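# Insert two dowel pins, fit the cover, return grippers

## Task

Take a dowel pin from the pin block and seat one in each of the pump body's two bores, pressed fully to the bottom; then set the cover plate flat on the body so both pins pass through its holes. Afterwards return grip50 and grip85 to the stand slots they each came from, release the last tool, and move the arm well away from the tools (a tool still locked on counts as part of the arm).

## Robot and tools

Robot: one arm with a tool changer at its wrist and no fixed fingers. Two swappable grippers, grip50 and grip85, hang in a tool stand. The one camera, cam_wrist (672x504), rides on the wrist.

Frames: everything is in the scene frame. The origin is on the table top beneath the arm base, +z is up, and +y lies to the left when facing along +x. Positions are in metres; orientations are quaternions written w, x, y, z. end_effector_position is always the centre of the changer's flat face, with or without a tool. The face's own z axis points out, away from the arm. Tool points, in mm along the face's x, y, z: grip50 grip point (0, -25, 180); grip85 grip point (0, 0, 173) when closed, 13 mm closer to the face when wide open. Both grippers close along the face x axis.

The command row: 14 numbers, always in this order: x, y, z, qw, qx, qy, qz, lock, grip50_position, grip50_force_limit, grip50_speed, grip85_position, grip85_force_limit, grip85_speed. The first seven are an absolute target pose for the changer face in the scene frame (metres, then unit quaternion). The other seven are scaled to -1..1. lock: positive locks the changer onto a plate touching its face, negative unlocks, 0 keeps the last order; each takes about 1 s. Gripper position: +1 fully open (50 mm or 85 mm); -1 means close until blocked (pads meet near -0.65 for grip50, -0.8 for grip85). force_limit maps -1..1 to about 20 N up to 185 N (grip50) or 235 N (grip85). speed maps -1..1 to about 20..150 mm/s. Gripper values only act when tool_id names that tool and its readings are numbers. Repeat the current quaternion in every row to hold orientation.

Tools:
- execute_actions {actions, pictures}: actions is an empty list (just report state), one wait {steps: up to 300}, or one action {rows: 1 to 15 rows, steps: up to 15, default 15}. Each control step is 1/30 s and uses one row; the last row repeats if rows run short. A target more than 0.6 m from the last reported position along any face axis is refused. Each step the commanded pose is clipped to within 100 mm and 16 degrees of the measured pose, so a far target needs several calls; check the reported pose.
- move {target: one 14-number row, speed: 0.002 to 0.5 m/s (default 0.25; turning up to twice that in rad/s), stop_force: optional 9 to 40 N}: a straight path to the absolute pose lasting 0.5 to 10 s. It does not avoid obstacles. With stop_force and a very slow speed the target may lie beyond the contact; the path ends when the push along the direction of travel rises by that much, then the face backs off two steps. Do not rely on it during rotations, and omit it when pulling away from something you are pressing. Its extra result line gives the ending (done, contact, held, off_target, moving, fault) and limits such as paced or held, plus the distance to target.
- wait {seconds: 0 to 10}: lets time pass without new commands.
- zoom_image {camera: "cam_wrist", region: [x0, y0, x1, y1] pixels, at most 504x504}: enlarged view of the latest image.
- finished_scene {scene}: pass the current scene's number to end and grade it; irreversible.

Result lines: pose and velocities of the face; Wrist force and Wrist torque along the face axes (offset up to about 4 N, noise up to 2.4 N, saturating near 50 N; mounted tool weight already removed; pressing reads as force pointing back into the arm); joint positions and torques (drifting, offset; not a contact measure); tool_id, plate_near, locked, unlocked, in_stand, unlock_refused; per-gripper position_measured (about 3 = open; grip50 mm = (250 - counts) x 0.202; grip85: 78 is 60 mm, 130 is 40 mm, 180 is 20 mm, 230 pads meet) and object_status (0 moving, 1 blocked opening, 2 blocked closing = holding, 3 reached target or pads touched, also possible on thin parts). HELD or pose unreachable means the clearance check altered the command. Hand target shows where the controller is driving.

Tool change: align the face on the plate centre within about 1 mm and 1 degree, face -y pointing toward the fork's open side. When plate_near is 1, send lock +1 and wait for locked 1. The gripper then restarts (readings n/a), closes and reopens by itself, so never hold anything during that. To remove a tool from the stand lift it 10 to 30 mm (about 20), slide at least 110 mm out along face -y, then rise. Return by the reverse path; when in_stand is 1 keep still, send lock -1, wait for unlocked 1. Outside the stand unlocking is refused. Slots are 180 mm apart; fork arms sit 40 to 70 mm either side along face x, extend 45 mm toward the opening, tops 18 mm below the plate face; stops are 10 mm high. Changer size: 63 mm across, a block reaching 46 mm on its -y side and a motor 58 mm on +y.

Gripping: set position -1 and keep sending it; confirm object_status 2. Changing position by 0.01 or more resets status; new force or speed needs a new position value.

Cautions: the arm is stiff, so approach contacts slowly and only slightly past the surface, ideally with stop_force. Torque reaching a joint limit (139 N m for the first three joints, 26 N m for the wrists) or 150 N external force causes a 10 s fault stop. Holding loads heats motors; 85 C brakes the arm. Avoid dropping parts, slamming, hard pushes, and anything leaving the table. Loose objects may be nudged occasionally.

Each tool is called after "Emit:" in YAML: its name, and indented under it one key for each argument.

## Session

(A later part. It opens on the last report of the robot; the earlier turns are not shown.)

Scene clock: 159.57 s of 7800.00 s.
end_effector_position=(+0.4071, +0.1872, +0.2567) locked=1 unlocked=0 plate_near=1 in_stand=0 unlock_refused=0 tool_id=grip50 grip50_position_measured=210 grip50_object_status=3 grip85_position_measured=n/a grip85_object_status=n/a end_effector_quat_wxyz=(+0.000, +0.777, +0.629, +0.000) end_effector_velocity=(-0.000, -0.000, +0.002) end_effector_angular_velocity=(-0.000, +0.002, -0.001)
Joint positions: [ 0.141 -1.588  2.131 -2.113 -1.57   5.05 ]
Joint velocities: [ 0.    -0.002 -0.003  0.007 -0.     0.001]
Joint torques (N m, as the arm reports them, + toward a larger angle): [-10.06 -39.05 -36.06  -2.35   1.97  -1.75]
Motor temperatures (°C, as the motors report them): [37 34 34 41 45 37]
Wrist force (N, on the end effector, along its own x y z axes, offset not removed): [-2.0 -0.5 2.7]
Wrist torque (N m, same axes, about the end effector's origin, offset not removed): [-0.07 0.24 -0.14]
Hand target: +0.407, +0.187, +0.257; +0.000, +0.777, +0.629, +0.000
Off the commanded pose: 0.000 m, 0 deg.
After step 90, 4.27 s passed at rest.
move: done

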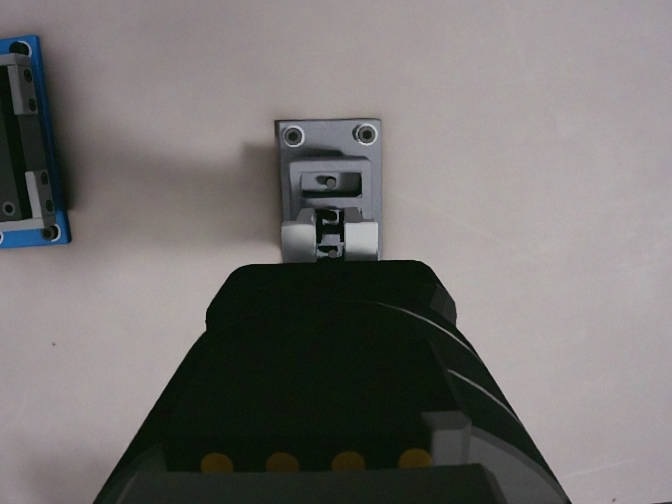

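Emit:
move:
  target: [0.4071,0.1872,0.240,0,0.7771,0.6293,0,0,-0.425,-0.5,0,1,0,0]
  speed: 0.004
  stop_force: 10

Emit:
zoom_image:
  camera: "cam_wrist"
  region: [270,160,390,270]

Scene clock: 166.67 s of 7800.00 s.
end_effector_position=(+0.4071, +0.1872, +0.2402) locked=1 unlocked=0 plate_near=1 in_stand=0 unlock_refused=0 tool_id=grip50 grip50_position_measured=216 grip50_object_status=3 grip85_position_measured=n/a grip85_object_status=n/a end_effector_quat_wxyz=(-0.000, +0.777, +0.629, -0.000) end_effector_velocity=(+0.001, -0.000, -0.000) end_effector_angular_velocity=(-0.000, -0.002, -0.001)
Joint positions: [ 0.141 -1.563  2.157 -2.163 -1.57   5.05 ]
Joint velocities: [-0.001  0.002 -0.    -0.003 -0.001  0.   ]
Joint torques (N m, as the arm reports them, + toward a larger angle): [  6.75 -18.07 -16.27  -5.71  -0.31   2.06]
Motor temperatures (°C, as the motors report them): [37 34 34 41 45 37]
Wrist force (N, on the end effector, along its own x y z axes, offset not removed): [0.0 1.4 3.3]
Wrist torque (N m, same axes, about the end effector's origin, offset not removed): [-0.02 0.09 -0.17]
Hand target: +0.407, +0.187, +0.240; -0.000, +0.777, +0.629, -0.000
Off the commanded pose: 0.000 m, 0 deg.
move: done

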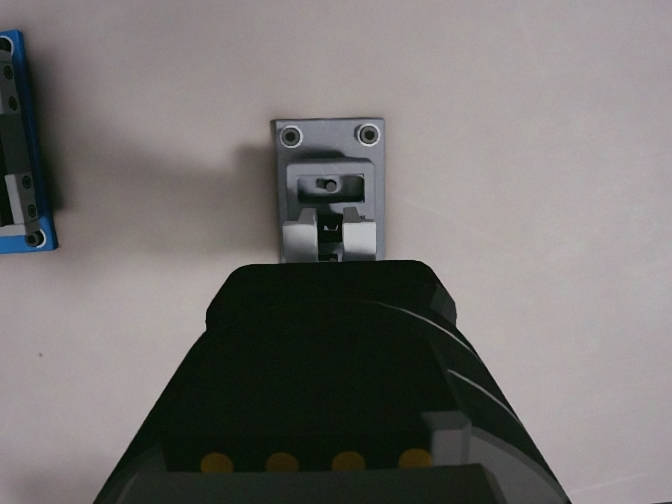

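Region (270, 160, 390, 270) of cam_wrist's 672x504 image, scaled by 4.200, with more detail than that image has; it fills the top 462 rows of this view, and the rest is white.

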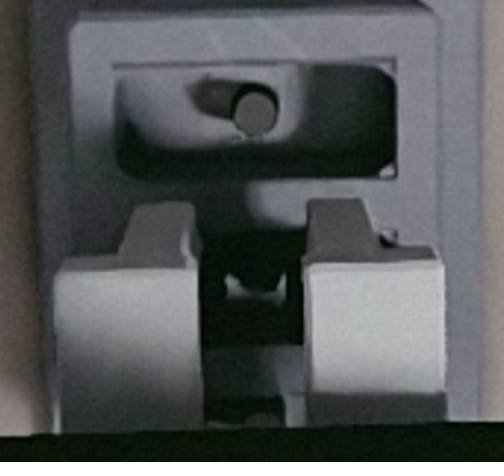

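Emit:
move:
  target: [0.4071,0.1872,0.222,0,0.7771,0.6293,0,0,-0.425,-0.5,0,1,0,0]
  speed: 0.004
  stop_force: 10

Scene clock: 170.10 s of 7800.00 s.
end_effector_position=(+0.4070, +0.1872, +0.2355) locked=1 unlocked=0 plate_near=1 in_stand=0 unlock_refused=0 tool_id=grip50 grip50_position_measured=216 grip50_object_status=3 grip85_position_measured=n/a grip85_object_status=n/a end_effector_quat_wxyz=(+0.000, +0.777, +0.629, +0.000) end_effector_velocity=(+0.000, -0.000, +0.001) end_effector_angular_velocity=(-0.001, +0.002, -0.000)
Joint positions: [ 0.141 -1.556  2.163 -2.178 -1.57   5.05 ]
Joint velocities: [-0.    -0.    -0.003  0.005 -0.001  0.   ]
Joint torques (N m, as the arm reports them, + toward a larger angle): [ 10.49 -20.49 -21.84  -2.52  -1.52   1.91]
Motor temperatures (°C, as the motors report them): [37 34 34 41 45 37]
Wrist force (N, on the end effector, along its own x y z axes, offset not removed): [-5.1 -11.3 -50.0]
Wrist torque (N m, same axes, about the end effector's origin, offset not removed): [3.94 -1.29 -0.30]
Hand target: +0.407, +0.187, +0.236; +0.000, +0.777, +0.629, +0.000
Off the commanded pose: 0.014 m, 0 deg.
move: contact

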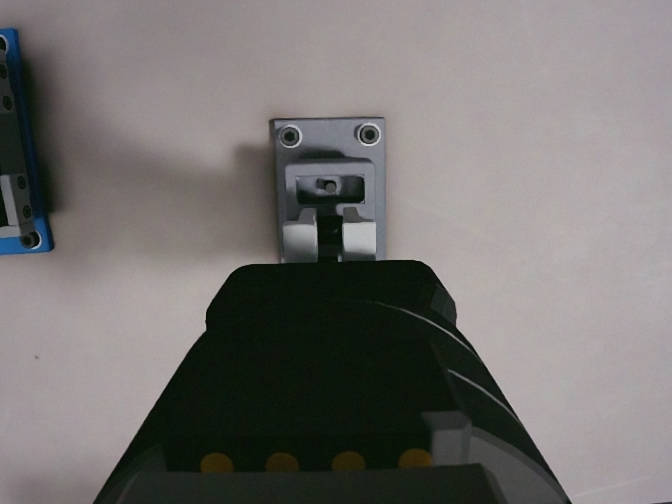

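Emit:
move:
  target: [0.4071,0.1872,0.240,0,0.7771,0.6293,0,0,-0.425,-0.5,0,1,0,0]
  speed: 0.01

Emit:
execute_actions:
  actions:
    - {"rows":[[0.4071,0.1872,0.240,0,0.7771,0.6293,0,0,-1,-0.3,-0.8,1,0,0]],"steps":15}
  pictures: false

Emit:
move:
  target: [0.4071,0.1872,0.29,0,0.7771,0.6293,0,0,-1,-0.3,-0.8,1,0,0]
  speed: 0.03

Emit:
zoom_image:
  camera: "cam_wrist"
  region: [270,160,390,270]

Scene clock: 175.53 s of 7800.00 s.
end_effector_position=(+0.4071, +0.1872, +0.2397) locked=1 unlocked=0 plate_near=1 in_stand=0 unlock_refused=0 tool_id=grip50 grip50_position_measured=216 grip50_object_status=3 grip85_position_measured=n/a grip85_object_status=n/a end_effector_quat_wxyz=(+0.000, +0.777, +0.629, +0.000) end_effector_velocity=(+0.000, -0.001, +0.002) end_effector_angular_velocity=(-0.000, -0.000, -0.001)
Joint positions: [ 0.141 -1.562  2.157 -2.165 -1.57   5.05 ]
Joint velocities: [-0.001 -0.003 -0.003  0.006 -0.    -0.   ]
Joint torques (N m, as the arm reports them, + toward a larger angle): [ -7.11 -39.77 -34.12  -2.31  -1.77   1.86]
Motor temperatures (°C, as the motors report them): [37 34 34 41 45 37]
Wrist force (N, on the end effector, along its own x y z axes, offset not removed): [2.7 3.0 2.9]
Wrist torque (N m, same axes, about the end effector's origin, offset not removed): [0.05 -0.05 -0.16]
Hand target: +0.407, +0.187, +0.240; +0.000, +0.777, +0.629, +0.000
Off the commanded pose: 0.000 m, 0 deg.
After step 90, 1.73 s passed at rest.
move: done

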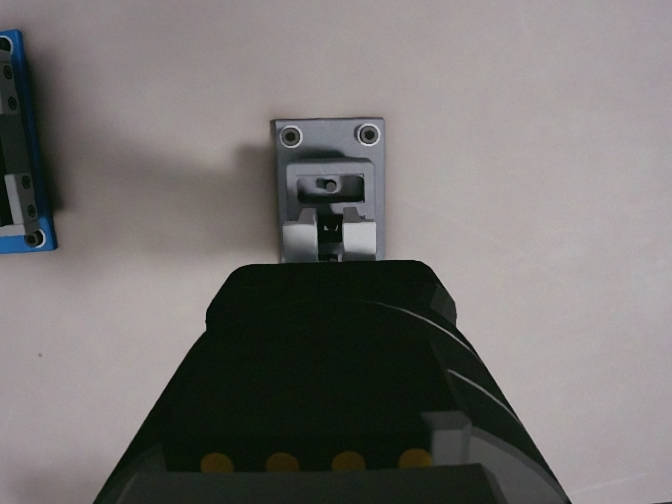

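Scene clock: 176.03 s of 7800.00 s.
end_effector_position=(+0.4071, +0.1872, +0.2400) locked=1 unlocked=0 plate_near=1 in_stand=0 unlock_refused=0 tool_id=grip50 grip50_position_measured=242 grip50_object_status=2 grip85_position_measured=n/a grip85_object_status=n/a end_effector_quat_wxyz=(-0.000, +0.777, +0.629, +0.000) end_effector_velocity=(-0.000, -0.000, -0.001) end_effector_angular_velocity=(+0.000, +0.002, -0.000)
Joint positions: [ 0.141 -1.563  2.157 -2.164 -1.57   5.05 ]
Joint velocities: [-0.001  0.001  0.001 -0.     0.    -0.001]
Joint torques (N m, as the arm reports them, + toward a larger angle): [-10.66 -40.18 -36.66  -2.05  -1.98   1.83]
Motor temperatures (°C, as the motors report them): [37 34 34 41 45 37]
Wrist force (N, on the end effector, along its own x y z axes, offset not removed): [5.2 1.4 3.5]
Wrist torque (N m, same axes, about the end effector's origin, offset not removed): [-0.09 0.70 -0.10]
Hand target: +0.407, +0.187, +0.240; -0.000, +0.777, +0.629, +0.000
Off the commanded pose: 0.000 m, 0 deg.
Steps of this call (steps 1 to 15: all 15 steps of this action). Readings (end_effector_position | what the end effector reports):
1: (+0.4071, +0.1872, +0.2398) | locked=1 unlocked=0 plate_near=1 in_stand=0 unlock_refused=0 tool_id=grip50 grip50_position_measured=221 grip50_object_status=0 grip85_position_measured=n/a grip85_object_status=n/a
2: (+0.4071, +0.1872, +0.2398) | locked=1 unlocked=0 plate_near=1 in_stand=0 unlock_refused=0 tool_id=grip50 grip50_position_measured=227 grip50_object_status=0 grip85_position_measured=n/a grip85_object_status=n/a
4: (+0.4071, +0.1872, +0.2399) | locked=1 unlocked=0 plate_near=1 in_stand=0 unlock_refused=0 tool_id=grip50 grip50_position_measured=238 grip50_object_status=0 grip85_position_measured=n/a grip85_object_status=n/a
8: (+0.4071, +0.1872, +0.2400) | locked=1 unlocked=0 plate_near=1 in_stand=0 unlock_refused=0 tool_id=grip50 grip50_position_measured=242 grip50_object_status=0 grip85_position_measured=n/a grip85_object_status=n/a
15: the state above

Scene clock: 178.30 s of 7800.00 s.
end_effector_position=(+0.4072, +0.1872, +0.2896) locked=1 unlocked=0 plate_near=1 in_stand=0 unlock_refused=0 tool_id=grip50 grip50_position_measured=242 grip50_object_status=2 grip85_position_measured=n/a grip85_object_status=n/a end_effector_quat_wxyz=(+0.000, +0.777, +0.629, +0.000) end_effector_velocity=(+0.000, +0.000, +0.003) end_effector_angular_velocity=(+0.000, -0.001, +0.001)
Joint positions: [ 0.141 -1.63   2.076 -2.016 -1.57   5.05 ]
Joint velocities: [ 0.001 -0.003 -0.006  0.008  0.    -0.   ]
Joint torques (N m, as the arm reports them, + toward a larger angle): [-11.65 -37.55 -37.7   -2.21  -2.15  -1.77]
Motor temperatures (°C, as the motors report them): [37 34 34 41 45 37]
Wrist force (N, on the end effector, along its own x y z axes, offset not removed): [0.6 4.3 4.2]
Wrist torque (N m, same axes, about the end effector's origin, offset not removed): [0.15 -0.05 -0.07]
Hand target: +0.407, +0.187, +0.290; +0.000, +0.777, +0.629, +0.000
Off the commanded pose: 0.000 m, 0 deg.
move: done

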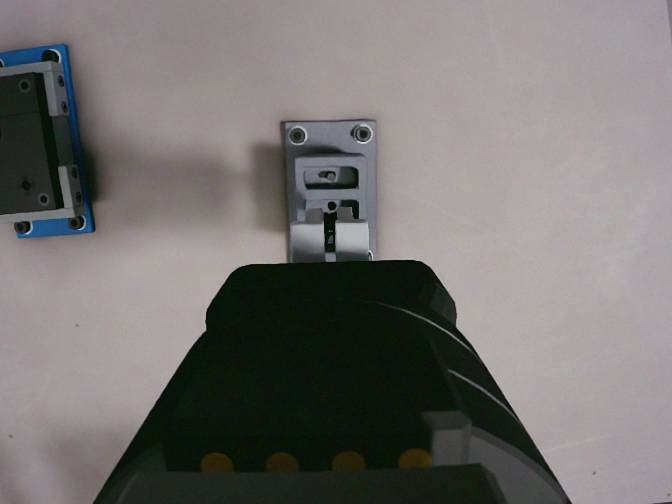

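Region (270, 160, 390, 270) of cam_wrist's 672x504 image, scaled by 4.200, with more detail than that image has; it fills the top 462 rows of this view, and the rest is white.

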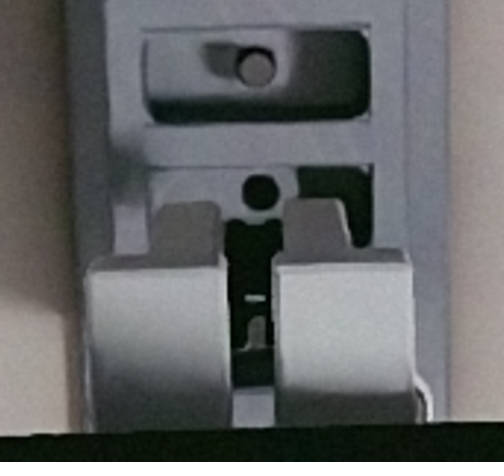

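Emit:
move:
  target: [0.39,-0.177,0.33,0,0.7071,0.7071,0,0,-1,-0.3,-0.8,1,0,0]
  speed: 0.2

Emit:
zoom_image:
  camera: "cam_wrist"
  region: [200,20,480,260]

Scene clock: 184.83 s of 7800.00 s.
end_effector_position=(+0.3904, -0.1765, +0.3300) locked=1 unlocked=0 plate_near=1 in_stand=0 unlock_refused=0 tool_id=grip50 grip50_position_measured=242 grip50_object_status=2 grip85_position_measured=n/a grip85_object_status=n/a end_effector_quat_wxyz=(-0.000, +0.707, +0.707, +0.002) end_effector_velocity=(+0.000, -0.003, -0.000) end_effector_angular_velocity=(+0.001, +0.000, +0.002)
Joint positions: [-0.729 -1.722  2.046 -1.893 -1.568  3.971]
Joint velocities: [-0.005  0.003 -0.003  0.     0.001 -0.006]
Joint torques (N m, as the arm reports them, + toward a larger angle): [-12.09 -12.8  -38.59  -2.09   2.45  -1.61]
Motor temperatures (°C, as the motors report them): [37 34 34 41 45 37]
Wrist force (N, on the end effector, along its own x y z axes, offset not removed): [4.5 -0.1 2.8]
Wrist torque (N m, same axes, about the end effector's origin, offset not removed): [-0.15 -0.35 -0.20]
Hand target: +0.390, -0.177, +0.330; -0.000, +0.707, +0.707, +0.002
Off the commanded pose: 0.001 m, 0 deg.
After step 90, 1.03 s passed at rest.
move: done

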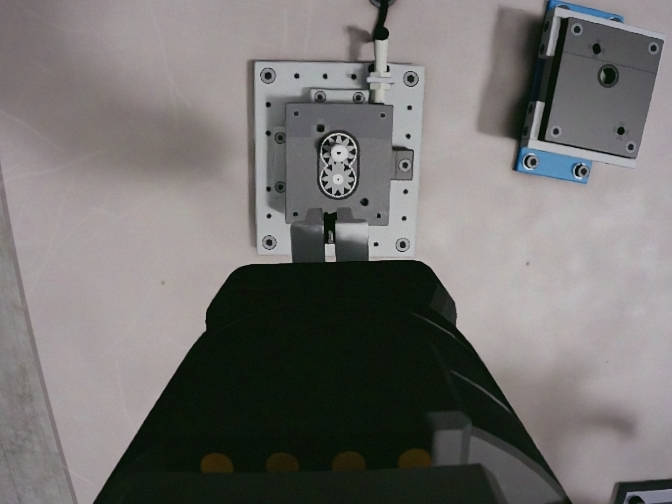

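Region (200, 20, 480, 260) of cam_wrist's 672x504 image, scaled by 1.800, with more detail than that image has; it fills the top 432 rows of this view, and the rest is white.

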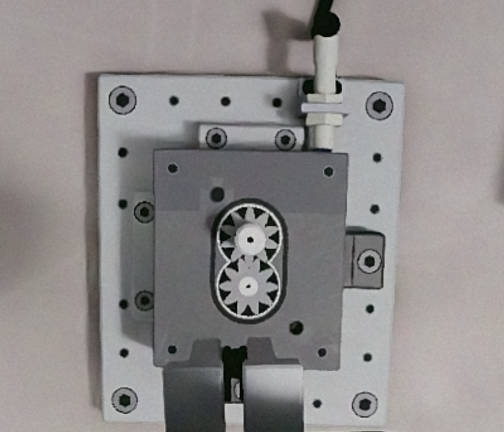

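Emit:
move:
  target: [0.392,-0.156,0.285,0,0.7071,0.7071,0,0,-1,-0.3,-0.8,1,0,0]
  speed: 0.08

Emit:
zoom_image:
  camera: "cam_wrist"
  region: [240,110,420,270]

Scene clock: 195.40 s of 7800.00 s.
end_effector_position=(+0.3918, -0.1560, +0.2853) locked=1 unlocked=0 plate_near=1 in_stand=0 unlock_refused=0 tool_id=grip50 grip50_position_measured=242 grip50_object_status=2 grip85_position_measured=n/a grip85_object_status=n/a end_effector_quat_wxyz=(-0.000, +0.707, +0.707, -0.000) end_effector_velocity=(+0.000, +0.000, -0.001) end_effector_angular_velocity=(-0.002, -0.002, -0.001)
Joint positions: [-0.688 -1.693  2.145 -2.021 -1.571  4.012]
Joint velocities: [ 0.002  0.001  0.003 -0.007 -0.001  0.003]
Joint torques (N m, as the arm reports them, + toward a larger angle): [ 12.24 -12.93 -18.93  -5.81  -2.24   2.1 ]
Motor temperatures (°C, as the motors report them): [37 34 34 41 45 37]
Wrist force (N, on the end effector, along its own x y z axes, offset not removed): [-0.2 0.4 0.9]
Wrist torque (N m, same axes, about the end effector's origin, offset not removed): [0.09 0.16 -0.15]
Hand target: +0.392, -0.156, +0.285; -0.000, +0.707, +0.707, -0.000
Off the commanded pose: 0.000 m, 0 deg.
After step 90, 6.43 s passed at rest.
move: done

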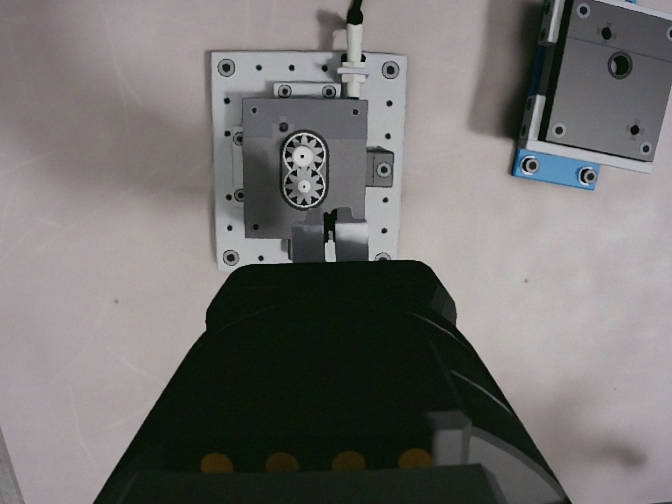

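Region (240, 110, 420, 270) of cam_wrist's 672x504 image, scaled by 2.800, with more detail than that image has.

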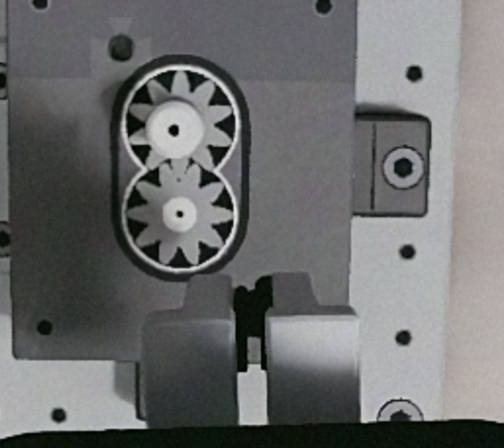

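Emit:
move:
  target: [0.392,-0.156,0.25,0,0.7071,0.7071,0,0,-1,-0.3,-0.8,1,0,0]
  speed: 0.03
  stop_force: 10

Emit:
move:
  target: [0.392,-0.156,0.215,0,0.7071,0.7071,0,0,-1,-0.3,-0.8,1,0,0]
  speed: 0.004
  stop_force: 9

Scene clock: 228.13 s of 7800.00 s.
end_effector_position=(+0.3918, -0.1558, +0.2527) locked=1 unlocked=0 plate_near=1 in_stand=0 unlock_refused=0 tool_id=grip50 grip50_position_measured=242 grip50_object_status=2 grip85_position_measured=n/a grip85_object_status=n/a end_effector_quat_wxyz=(-0.000, +0.707, +0.707, -0.000) end_effector_velocity=(-0.001, +0.001, +0.004) end_effector_angular_velocity=(+0.009, +0.010, +0.001)
Joint positions: [-0.688 -1.649  2.2   -2.12  -1.571  4.013]
Joint velocities: [ 0.001 -0.006 -0.011  0.031  0.001 -0.   ]
Joint torques (N m, as the arm reports them, + toward a larger angle): [-10.87 -36.01 -37.65  -2.29   1.63  -1.85]
Motor temperatures (°C, as the motors report them): [37 34 34 41 45 37]
Wrist force (N, on the end effector, along its own x y z axes, offset not removed): [-0.1 0.6 1.5]
Wrist torque (N m, same axes, about the end effector's origin, offset not removed): [-0.29 0.22 -0.08]
Hand target: +0.392, -0.156, +0.254; -0.000, +0.707, +0.707, -0.000
Off the commanded pose: 0.003 m, 0 deg.
After step 90, 28.23 s passed at rest.
move: contact

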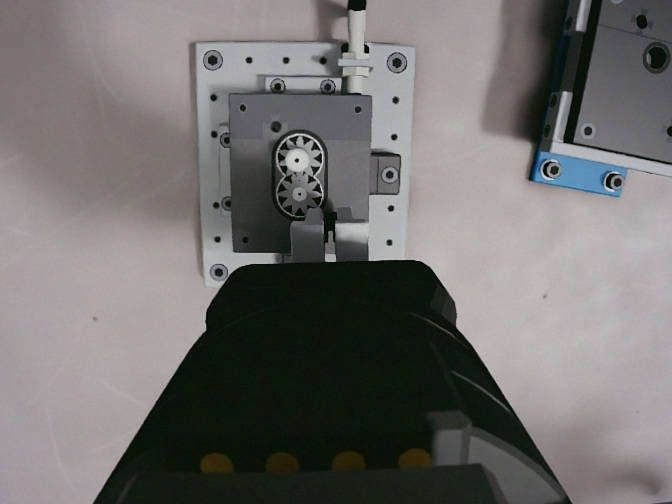

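Scene clock: 228.77 s of 7800.00 s.
end_effector_position=(+0.3918, -0.1558, +0.2518) locked=1 unlocked=0 plate_near=1 in_stand=0 unlock_refused=0 tool_id=grip50 grip50_position_measured=242 grip50_object_status=2 grip85_position_measured=n/a grip85_object_status=n/a end_effector_quat_wxyz=(-0.000, +0.707, +0.707, -0.000) end_effector_velocity=(+0.000, +0.000, +0.001) end_effector_angular_velocity=(+0.003, +0.004, +0.001)
Joint positions: [-0.688 -1.647  2.202 -2.124 -1.571  4.013]
Joint velocities: [ 0.001  0.    -0.004  0.009 -0.    -0.   ]
Joint torques (N m, as the arm reports them, + toward a larger angle): [-13.08 -12.76 -15.81   0.79   1.32  -1.57]
Motor temperatures (°C, as the motors report them): [37 34 34 41 45 37]
Wrist force (N, on the end effector, along its own x y z axes, offset not removed): [3.1 -2.4 -50.0]
Wrist torque (N m, same axes, about the end effector's origin, offset not removed): [2.47 0.92 0.06]
Hand target: +0.392, -0.156, +0.252; -0.000, +0.707, +0.707, -0.000
Off the commanded pose: 0.037 m, 0 deg.
move: contact

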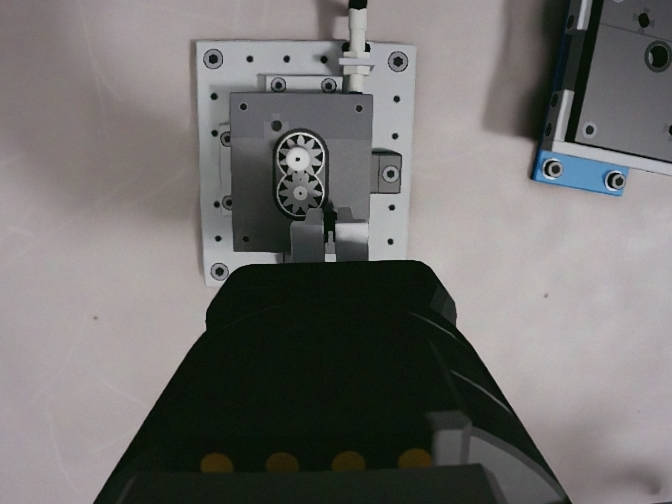

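Emit:
move:
  target: [0.392,-0.156,0.258,0,0.7071,0.7071,0,0,-1,-0.3,-0.8,1,0,0]
  speed: 0.02

Emit:
move:
  target: [0.412,-0.154,0.258,0,0.7071,0.7071,0,0,-1,-0.3,-0.8,1,0,0]
  speed: 0.03

Emit:
zoom_image:
  camera: "cam_wrist"
  region: [270,150,390,260]

Scene clock: 233.33 s of 7800.00 s.
end_effector_position=(+0.3920, -0.1560, +0.2577) locked=1 unlocked=0 plate_near=1 in_stand=0 unlock_refused=0 tool_id=grip50 grip50_position_measured=242 grip50_object_status=2 grip85_position_measured=n/a grip85_object_status=n/a end_effector_quat_wxyz=(-0.000, +0.707, +0.707, +0.000) end_effector_velocity=(+0.001, -0.001, +0.003) end_effector_angular_velocity=(-0.002, -0.002, +0.000)
Joint positions: [-0.688 -1.656  2.192 -2.106 -1.571  4.013]
Joint velocities: [-0.    -0.003 -0.007  0.007 -0.    -0.001]
Joint torques (N m, as the arm reports them, + toward a larger angle): [ -9.27 -34.85 -36.39  -2.09   0.73   0.11]
Motor temperatures (°C, as the motors report them): [37 34 34 41 45 37]
Wrist force (N, on the end effector, along its own x y z axes, offset not removed): [1.4 3.3 -0.3]
Wrist torque (N m, same axes, about the end effector's origin, offset not removed): [0.18 -0.04 -0.05]
Hand target: +0.392, -0.156, +0.258; +0.000, +0.707, +0.707, +0.000
Off the commanded pose: 0.000 m, 0 deg.
After step 90, 0.83 s passed at rest.
move: done

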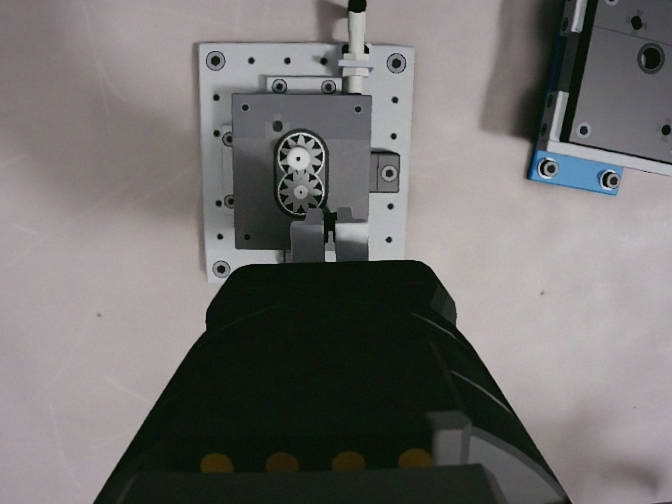

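Scene clock: 234.37 s of 7800.00 s.
end_effector_position=(+0.4117, -0.1540, +0.2580) locked=1 unlocked=0 plate_near=1 in_stand=0 unlock_refused=0 tool_id=grip50 grip50_position_measured=242 grip50_object_status=2 grip85_position_measured=n/a grip85_object_status=n/a end_effector_quat_wxyz=(-0.000, +0.707, +0.707, -0.000) end_effector_velocity=(+0.003, -0.000, -0.000) end_effector_angular_velocity=(+0.001, +0.001, -0.000)
Joint positions: [-0.654 -1.611  2.15  -2.109 -1.571  4.047]
Joint velocities: [ 0.004  0.008 -0.008  0.001  0.     0.004]
Joint torques (N m, as the arm reports them, + toward a larger angle): [ 12.59 -17.2  -37.3   -5.84  -1.55   2.07]
Motor temperatures (°C, as the motors report them): [37 34 34 41 45 37]
Wrist force (N, on the end effector, along its own x y z axes, offset not removed): [0.3 -2.0 3.2]
Wrist torque (N m, same axes, about the end effector's origin, offset not removed): [-0.22 0.04 -0.05]
Hand target: +0.412, -0.154, +0.258; -0.000, +0.707, +0.707, -0.000
Off the commanded pose: 0.000 m, 0 deg.
move: done

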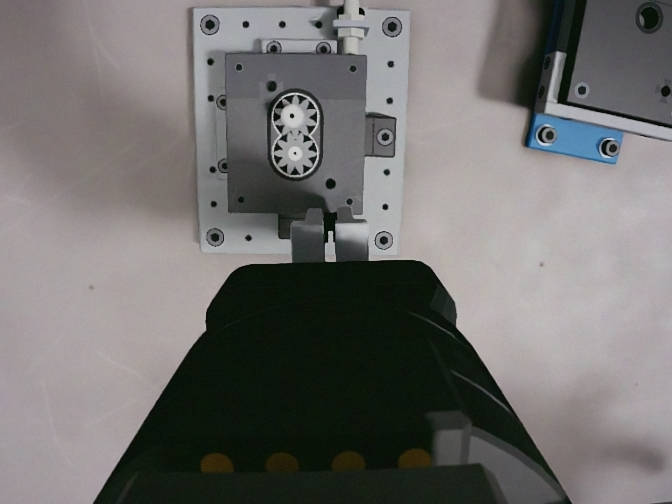

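Region (270, 150, 390, 260) of cam_wrist's 672x504 image, scaled by 4.200, with more detail than that image has; it fills the top 462 rows of this view, and the rest is white.

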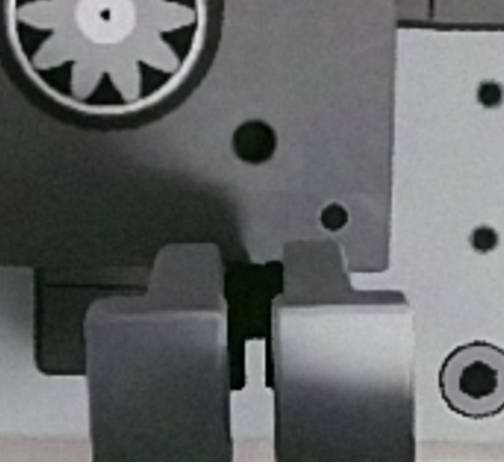

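Emit:
move:
  target: [0.3962,-0.154,0.256,0,0.7071,0.7071,0,0,-1,-0.3,-0.8,1,0,0]
  speed: 0.02

Emit:
move:
  target: [0.3962,-0.154,0.24,0,0.7071,0.7071,0,0,-1,-0.3,-0.8,1,0,0]
  speed: 0.002
  stop_force: 9

Scene clock: 256.70 s of 7800.00 s.
end_effector_position=(+0.3965, -0.1540, +0.2561) locked=1 unlocked=0 plate_near=1 in_stand=0 unlock_refused=0 tool_id=grip50 grip50_position_measured=242 grip50_object_status=2 grip85_position_measured=n/a grip85_object_status=n/a end_effector_quat_wxyz=(+0.000, +0.707, +0.707, +0.000) end_effector_velocity=(-0.002, -0.000, +0.000) end_effector_angular_velocity=(-0.000, -0.002, -0.000)
Joint positions: [-0.677 -1.644  2.187 -2.112 -1.571  4.024]
Joint velocities: [-0.004 -0.005  0.004 -0.001  0.001 -0.004]
Joint torques (N m, as the arm reports them, + toward a larger angle): [-12.84 -37.73 -18.97  -5.91   2.52  -1.8 ]
Motor temperatures (°C, as the motors report them): [37 34 34 41 45 37]
Wrist force (N, on the end effector, along its own x y z axes, offset not removed): [-1.7 -1.5 2.3]
Wrist torque (N m, same axes, about the end effector's origin, offset not removed): [-0.31 0.18 -0.01]
Hand target: +0.396, -0.154, +0.256; +0.000, +0.707, +0.707, +0.000
Off the commanded pose: 0.000 m, 0 deg.
After step 90, 18.20 s passed at rest.
move: done

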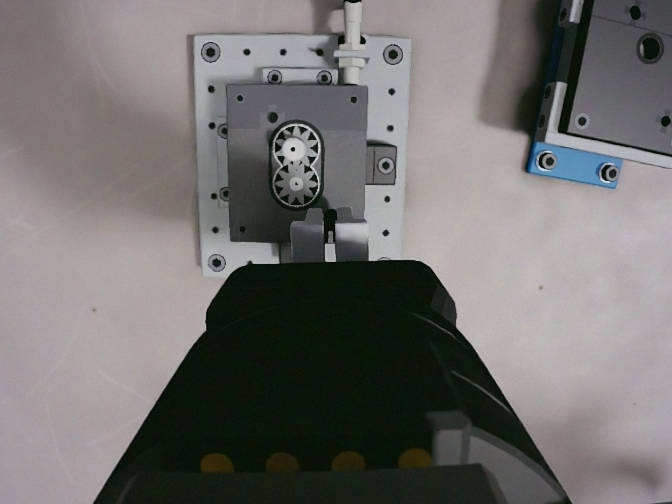

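Scene clock: 258.90 s of 7800.00 s.
end_effector_position=(+0.3964, -0.1540, +0.2524) locked=1 unlocked=0 plate_near=1 in_stand=0 unlock_refused=0 tool_id=grip50 grip50_position_measured=242 grip50_object_status=2 grip85_position_measured=n/a grip85_object_status=n/a end_effector_quat_wxyz=(+0.000, +0.707, +0.707, +0.000) end_effector_velocity=(+0.000, -0.000, +0.001) end_effector_angular_velocity=(-0.000, +0.000, -0.000)
Joint positions: [-0.677 -1.639  2.193 -2.124 -1.571  4.024]
Joint velocities: [-0.    -0.001 -0.002  0.003 -0.    -0.   ]
Joint torques (N m, as the arm reports them, + toward a larger angle): [ -7.09 -18.87 -28.97  -1.62  -1.    -1.81]
Motor temperatures (°C, as the motors report them): [37 34 34 41 45 37]
Wrist force (N, on the end effector, along its own x y z axes, offset not removed): [3.4 -4.0 -18.7]
Wrist torque (N m, same axes, about the end effector's origin, offset not removed): [0.64 0.79 -0.25]
Hand target: +0.396, -0.154, +0.253; +0.000, +0.707, +0.707, +0.000
Off the commanded pose: 0.012 m, 0 deg.
move: contact

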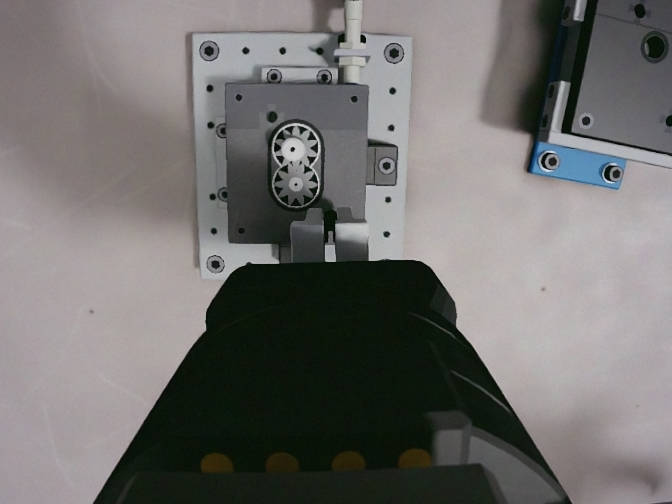

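Emit:
zoom_image:
  camera: "cam_wrist"
  region: [280,170,380,260]

Region (280, 170, 380, 260) of cam_wrist's 672x504 image, scaled by 5.040, with more detail than that image has; it fills the top 454 rows of this view, and the rest is white.

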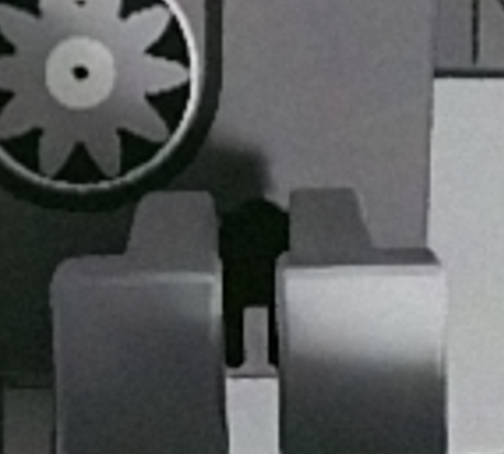

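Emit:
move:
  target: [0.3950,-0.154,0.2545,0,0.7071,0.7071,0,0,-1,-0.3,-0.8,1,0,0]
  speed: 0.005

Emit:
move:
  target: [0.3950,-0.154,0.245,0,0.7071,0.7071,0,0,-1,-0.3,-0.8,1,0,0]
  speed: 0.002
  stop_force: 9

Emit:
zoom_image:
  camera: "cam_wrist"
  region: [280,170,380,260]

Scene clock: 268.97 s of 7800.00 s.
end_effector_position=(+0.3951, -0.1540, +0.2544) locked=1 unlocked=0 plate_near=1 in_stand=0 unlock_refused=0 tool_id=grip50 grip50_position_measured=242 grip50_object_status=2 grip85_position_measured=n/a grip85_object_status=n/a end_effector_quat_wxyz=(+0.000, +0.707, +0.707, +0.000) end_effector_velocity=(-0.001, -0.000, +0.002) end_effector_angular_velocity=(-0.002, -0.003, +0.000)
Joint positions: [-0.679 -1.645  2.192 -2.117 -1.571  4.021]
Joint velocities: [-0.001 -0.006 -0.001  0.003  0.    -0.001]
Joint torques (N m, as the arm reports them, + toward a larger angle): [-11.67 -37.02 -37.08  -2.32  -2.11  -1.8 ]
Motor temperatures (°C, as the motors report them): [37 34 34 41 45 37]
Wrist force (N, on the end effector, along its own x y z axes, offset not removed): [-0.4 -0.8 0.8]
Wrist torque (N m, same axes, about the end effector's origin, offset not removed): [-0.03 0.09 -0.07]
Hand target: +0.395, -0.154, +0.254; +0.000, +0.707, +0.707, +0.000
Off the commanded pose: 0.000 m, 0 deg.
After step 90, 6.37 s passed at rest.
move: done

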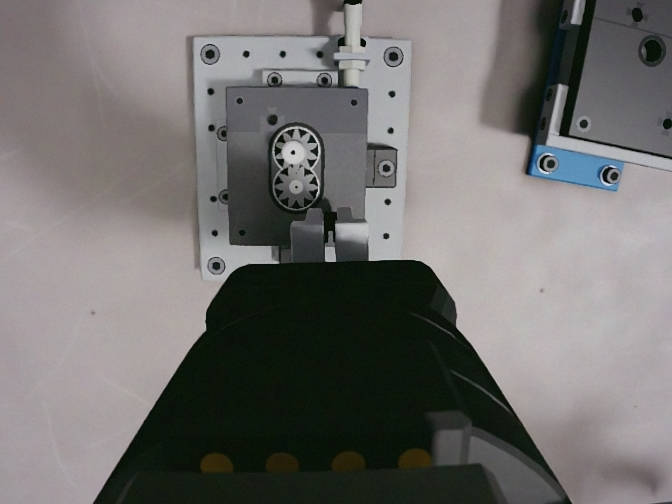

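Scene clock: 272.23 s of 7800.00 s.
end_effector_position=(+0.3950, -0.1540, +0.2485) locked=1 unlocked=0 plate_near=1 in_stand=0 unlock_refused=0 tool_id=grip50 grip50_position_measured=242 grip50_object_status=2 grip85_position_measured=n/a grip85_object_status=n/a end_effector_quat_wxyz=(+0.000, +0.707, +0.707, +0.000) end_effector_velocity=(+0.000, +0.000, -0.000) end_effector_angular_velocity=(+0.001, +0.001, -0.000)
Joint positions: [-0.679 -1.636  2.202 -2.135 -1.571  4.021]
Joint velocities: [ 0.     0.001 -0.001  0.002  0.     0.   ]
Joint torques (N m, as the arm reports them, + toward a larger angle): [-11.41 -23.45 -32.92  -2.2   -1.82  -1.72]
Motor temperatures (°C, as the motors report them): [37 34 34 41 45 37]
Wrist force (N, on the end effector, along its own x y z axes, offset not removed): [4.3 -4.0 -12.0]
Wrist torque (N m, same axes, about the end effector's origin, offset not removed): [0.58 0.56 -0.09]
Hand target: +0.395, -0.154, +0.249; +0.000, +0.707, +0.707, +0.000
Off the commanded pose: 0.004 m, 0 deg.
move: contact

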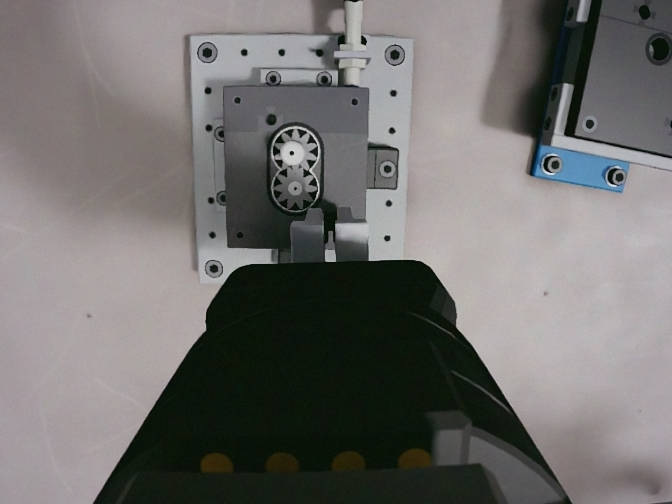

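Region (280, 170, 380, 260) of cam_wrist's 672x504 image, scaled by 5.040, with more detail than that image has; it fills the top 454 rows of this view, and the rest is white.

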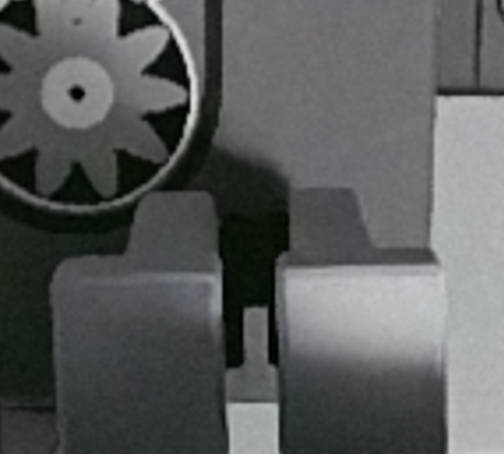

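Emit:
move:
  target: [0.3948,-0.1538,0.232,0,0.7071,0.7071,0,0,-1,-0.3,-0.8,1,0,0]
  speed: 0.003
  stop_force: 25

Scene clock: 275.97 s of 7800.00 s.
end_effector_position=(+0.3950, -0.1540, +0.2480) locked=1 unlocked=0 plate_near=1 in_stand=0 unlock_refused=0 tool_id=grip50 grip50_position_measured=242 grip50_object_status=2 grip85_position_measured=n/a grip85_object_status=n/a end_effector_quat_wxyz=(+0.000, +0.707, +0.707, +0.000) end_effector_velocity=(+0.000, -0.001, +0.002) end_effector_angular_velocity=(+0.000, -0.000, -0.001)
Joint positions: [-0.679 -1.636  2.203 -2.137 -1.571  4.021]
Joint velocities: [-0.001 -0.002 -0.004  0.006  0.     0.   ]
Joint torques (N m, as the arm reports them, + toward a larger angle): [  3.92 -20.52 -26.43  -2.43  -1.79  -0.55]
Motor temperatures (°C, as the motors report them): [37 34 34 41 45 37]
Wrist force (N, on the end effector, along its own x y z axes, offset not removed): [10.9 -8.2 -45.0]
Wrist torque (N m, same axes, about the end effector's origin, offset not removed): [2.55 1.72 0.05]
Hand target: +0.395, -0.154, +0.248; +0.000, +0.707, +0.707, +0.000
Off the commanded pose: 0.016 m, 0 deg.
After step 90, 0.10 s passed at rest.
move: contact

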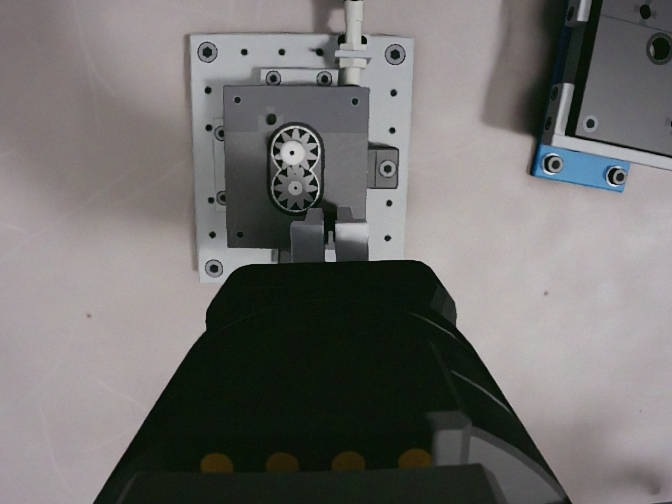

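Emit:
execute_actions:
  actions:
    - {"rows":[[0.395,-0.154,0.2486,0,0.7071,0.7071,0,0,-0.35,-0.3,-0.5,1,0,0]],"steps":15}
  pictures: false

Emit:
move:
  target: [0.41,-0.154,0.30,0,0.7071,0.7071,0,0,-0.35,-0.3,-0.5,1,0,0]
  speed: 0.05

Emit:
zoom_image:
  camera: "cam_wrist"
  region: [240,90,420,250]

Scene clock: 280.83 s of 7800.00 s.
end_effector_position=(+0.3950, -0.1540, +0.2486) locked=1 unlocked=0 plate_near=1 in_stand=0 unlock_refused=0 tool_id=grip50 grip50_position_measured=205 grip50_object_status=3 grip85_position_measured=n/a grip85_object_status=n/a end_effector_quat_wxyz=(-0.000, +0.707, +0.707, +0.000) end_effector_velocity=(-0.000, +0.000, -0.001) end_effector_angular_velocity=(+0.002, +0.002, -0.000)
Joint positions: [-0.679 -1.636  2.202 -2.135 -1.571  4.021]
Joint velocities: [-0.001  0.001  0.001  0.001  0.001 -0.   ]
Joint torques (N m, as the arm reports them, + toward a larger angle): [-11.9  -36.06 -36.63  -2.43  -2.09  -1.67]
Motor temperatures (°C, as the motors report them): [37 34 34 41 45 37]
Wrist force (N, on the end effector, along its own x y z axes, offset not removed): [-0.6 -0.8 -0.7]
Wrist torque (N m, same axes, about the end effector's origin, offset not removed): [-0.20 0.35 -0.11]
Hand target: +0.395, -0.154, +0.249; +0.000, +0.707, +0.707, +0.000
Off the commanded pose: 0.000 m, 0 deg.
Steps of this call (steps 1 to 90: nothing new was sent; then 1.37 s passed at rest; steps 91 to 105: all 15 steps of this action). Readings (end_effector_position | what the end effector reports):
91: (+0.3950, -0.1540, +0.2484) | locked=1 unlocked=0 plate_near=1 in_stand=0 unlock_refused=0 tool_id=grip50 grip50_position_measured=234 grip50_object_status=0 grip85_position_measured=n/a grip85_object_status=n/a
92: (+0.3950, -0.1540, +0.2484) | locked=1 unlocked=0 plate_near=1 in_stand=0 unlock_refused=0 tool_id=grip50 grip50_position_measured=226 grip50_object_status=0 grip85_position_measured=n/a grip85_object_status=n/a
94: (+0.3950, -0.1540, +0.2484) | locked=1 unlocked=0 plate_near=1 in_stand=0 unlock_refused=0 tool_id=grip50 grip50_position_measured=208 grip50_object_status=0 grip85_position_measured=n/a grip85_object_status=n/a
98: (+0.3950, -0.1540, +0.2485) | locked=1 unlocked=0 plate_near=1 in_stand=0 unlock_refused=0 tool_id=grip50 grip50_position_measured=205 grip50_object_status=0 grip85_position_measured=n/a grip85_object_status=n/a
105: the state above

Scene clock: 282.57 s of 7800.00 s.
end_effector_position=(+0.4100, -0.1541, +0.2996) locked=1 unlocked=0 plate_near=1 in_stand=0 unlock_refused=0 tool_id=grip50 grip50_position_measured=205 grip50_object_status=3 grip85_position_measured=n/a grip85_object_status=n/a end_effector_quat_wxyz=(+0.000, +0.707, +0.707, -0.000) end_effector_velocity=(+0.001, +0.000, +0.003) end_effector_angular_velocity=(-0.002, -0.002, +0.000)
Joint positions: [-0.656 -1.667  2.082 -1.984 -1.571  4.044]
Joint velocities: [ 0.002 -0.002 -0.007  0.007 -0.     0.001]
Joint torques (N m, as the arm reports them, + toward a larger angle): [ 12.39 -35.86 -38.31  -2.16  -1.75   1.64]
Motor temperatures (°C, as the motors report them): [37 34 34 41 45 37]
Wrist force (N, on the end effector, along its own x y z axes, offset not removed): [0.8 1.3 0.6]
Wrist torque (N m, same axes, about the end effector's origin, offset not removed): [-0.16 -0.10 0.03]
Hand target: +0.410, -0.154, +0.300; -0.000, +0.707, +0.707, -0.000
Off the commanded pose: 0.000 m, 0 deg.
move: done

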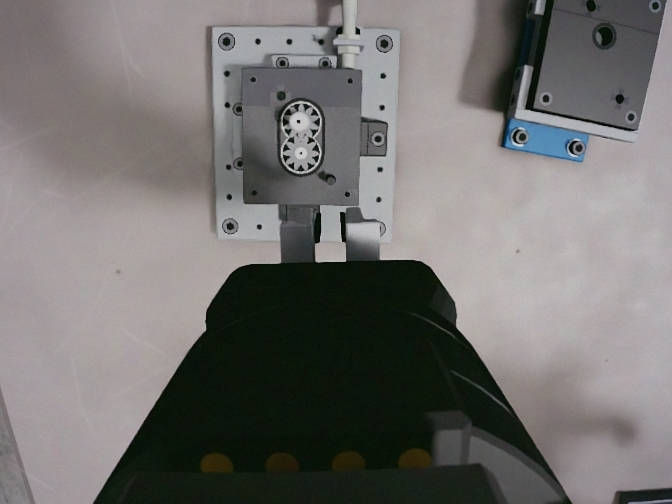

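Region (240, 90, 420, 250) of cam_wrist's 672x504 image, scaled by 2.800, with more detail than that image has.

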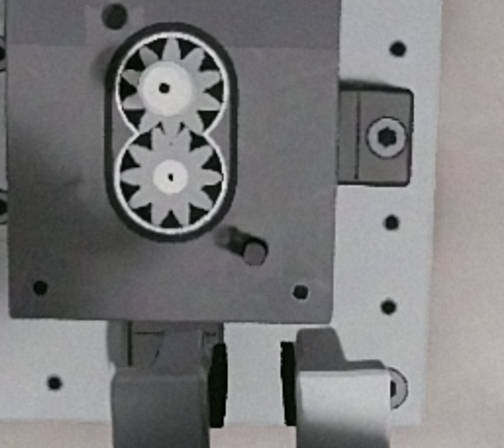

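Emit:
move:
  target: [0.395,-0.150,0.272,0,0.7071,0.7071,0,0,-1,-0.3,0,1,0,0]
  speed: 0.04

Emit:
move:
  target: [0.395,-0.150,0.245,0,0.7071,0.7071,0,0,-1,-0.3,0,1,0,0]
  speed: 0.003
  stop_force: 12

Scene clock: 288.20 s of 7800.00 s.
end_effector_position=(+0.3951, -0.1500, +0.2723) locked=1 unlocked=0 plate_near=1 in_stand=0 unlock_refused=0 tool_id=grip50 grip50_position_measured=254 grip50_object_status=3 grip85_position_measured=n/a grip85_object_status=n/a end_effector_quat_wxyz=(-0.000, +0.707, +0.707, -0.000) end_effector_velocity=(-0.001, +0.000, -0.003) end_effector_angular_velocity=(-0.000, +0.000, +0.001)
Joint positions: [-0.671 -1.674  2.166 -2.061 -1.571  4.029]
Joint velocities: [-0.001  0.001  0.007 -0.008 -0.    -0.002]
Joint torques (N m, as the arm reports them, + toward a larger angle): [-11.42 -36.1  -17.76  -5.83   1.47  -1.88]
Motor temperatures (°C, as the motors report them): [37 34 34 41 45 37]
Wrist force (N, on the end effector, along its own x y z axes, offset not removed): [2.8 1.5 0.3]
Wrist torque (N m, same axes, about the end effector's origin, offset not removed): [0.15 -0.11 -0.06]
Hand target: +0.395, -0.150, +0.272; +0.000, +0.707, +0.707, +0.000
Off the commanded pose: 0.000 m, 0 deg.
After step 90, 1.43 s passed at rest.
move: done

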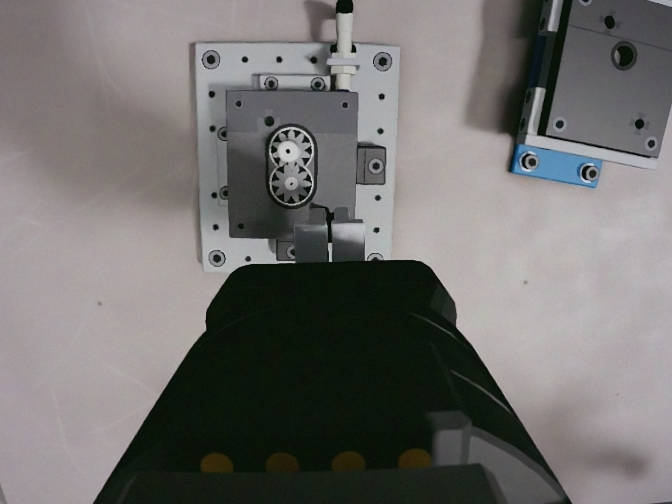

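Scene clock: 296.07 s of 7800.00 s.
end_effector_position=(+0.3950, -0.1500, +0.2499) locked=1 unlocked=0 plate_near=1 in_stand=0 unlock_refused=0 tool_id=grip50 grip50_position_measured=254 grip50_object_status=3 grip85_position_measured=n/a grip85_object_status=n/a end_effector_quat_wxyz=(+0.000, +0.707, +0.707, +0.000) end_effector_velocity=(+0.000, -0.000, +0.001) end_effector_angular_velocity=(+0.000, +0.001, -0.000)
Joint positions: [-0.671 -1.642  2.203 -2.131 -1.571  4.029]
Joint velocities: [ 0.    -0.001 -0.004  0.005  0.     0.001]
Joint torques (N m, as the arm reports them, + toward a larger angle): [-12.24 -20.35 -27.09  -0.95   2.49  -1.97]
Motor temperatures (°C, as the motors report them): [37 34 34 41 45 37]
Wrist force (N, on the end effector, along its own x y z axes, offset not removed): [4.8 -1.0 -35.0]
Wrist torque (N m, same axes, about the end effector's origin, offset not removed): [1.35 0.64 0.09]
Hand target: +0.395, -0.150, +0.250; +0.000, +0.707, +0.707, -0.000
Off the commanded pose: 0.005 m, 0 deg.
move: contact

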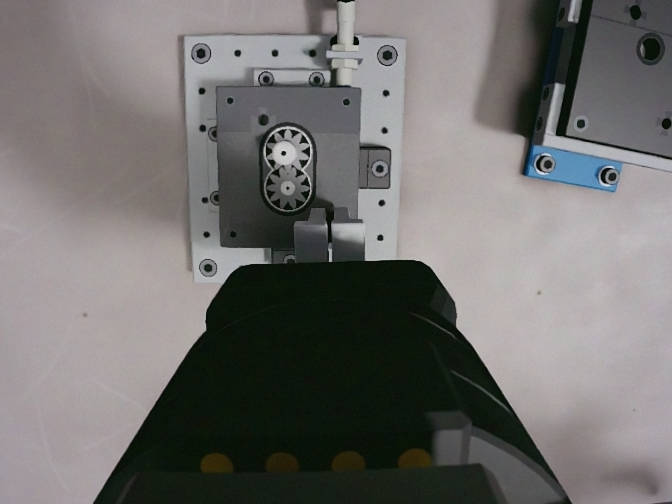

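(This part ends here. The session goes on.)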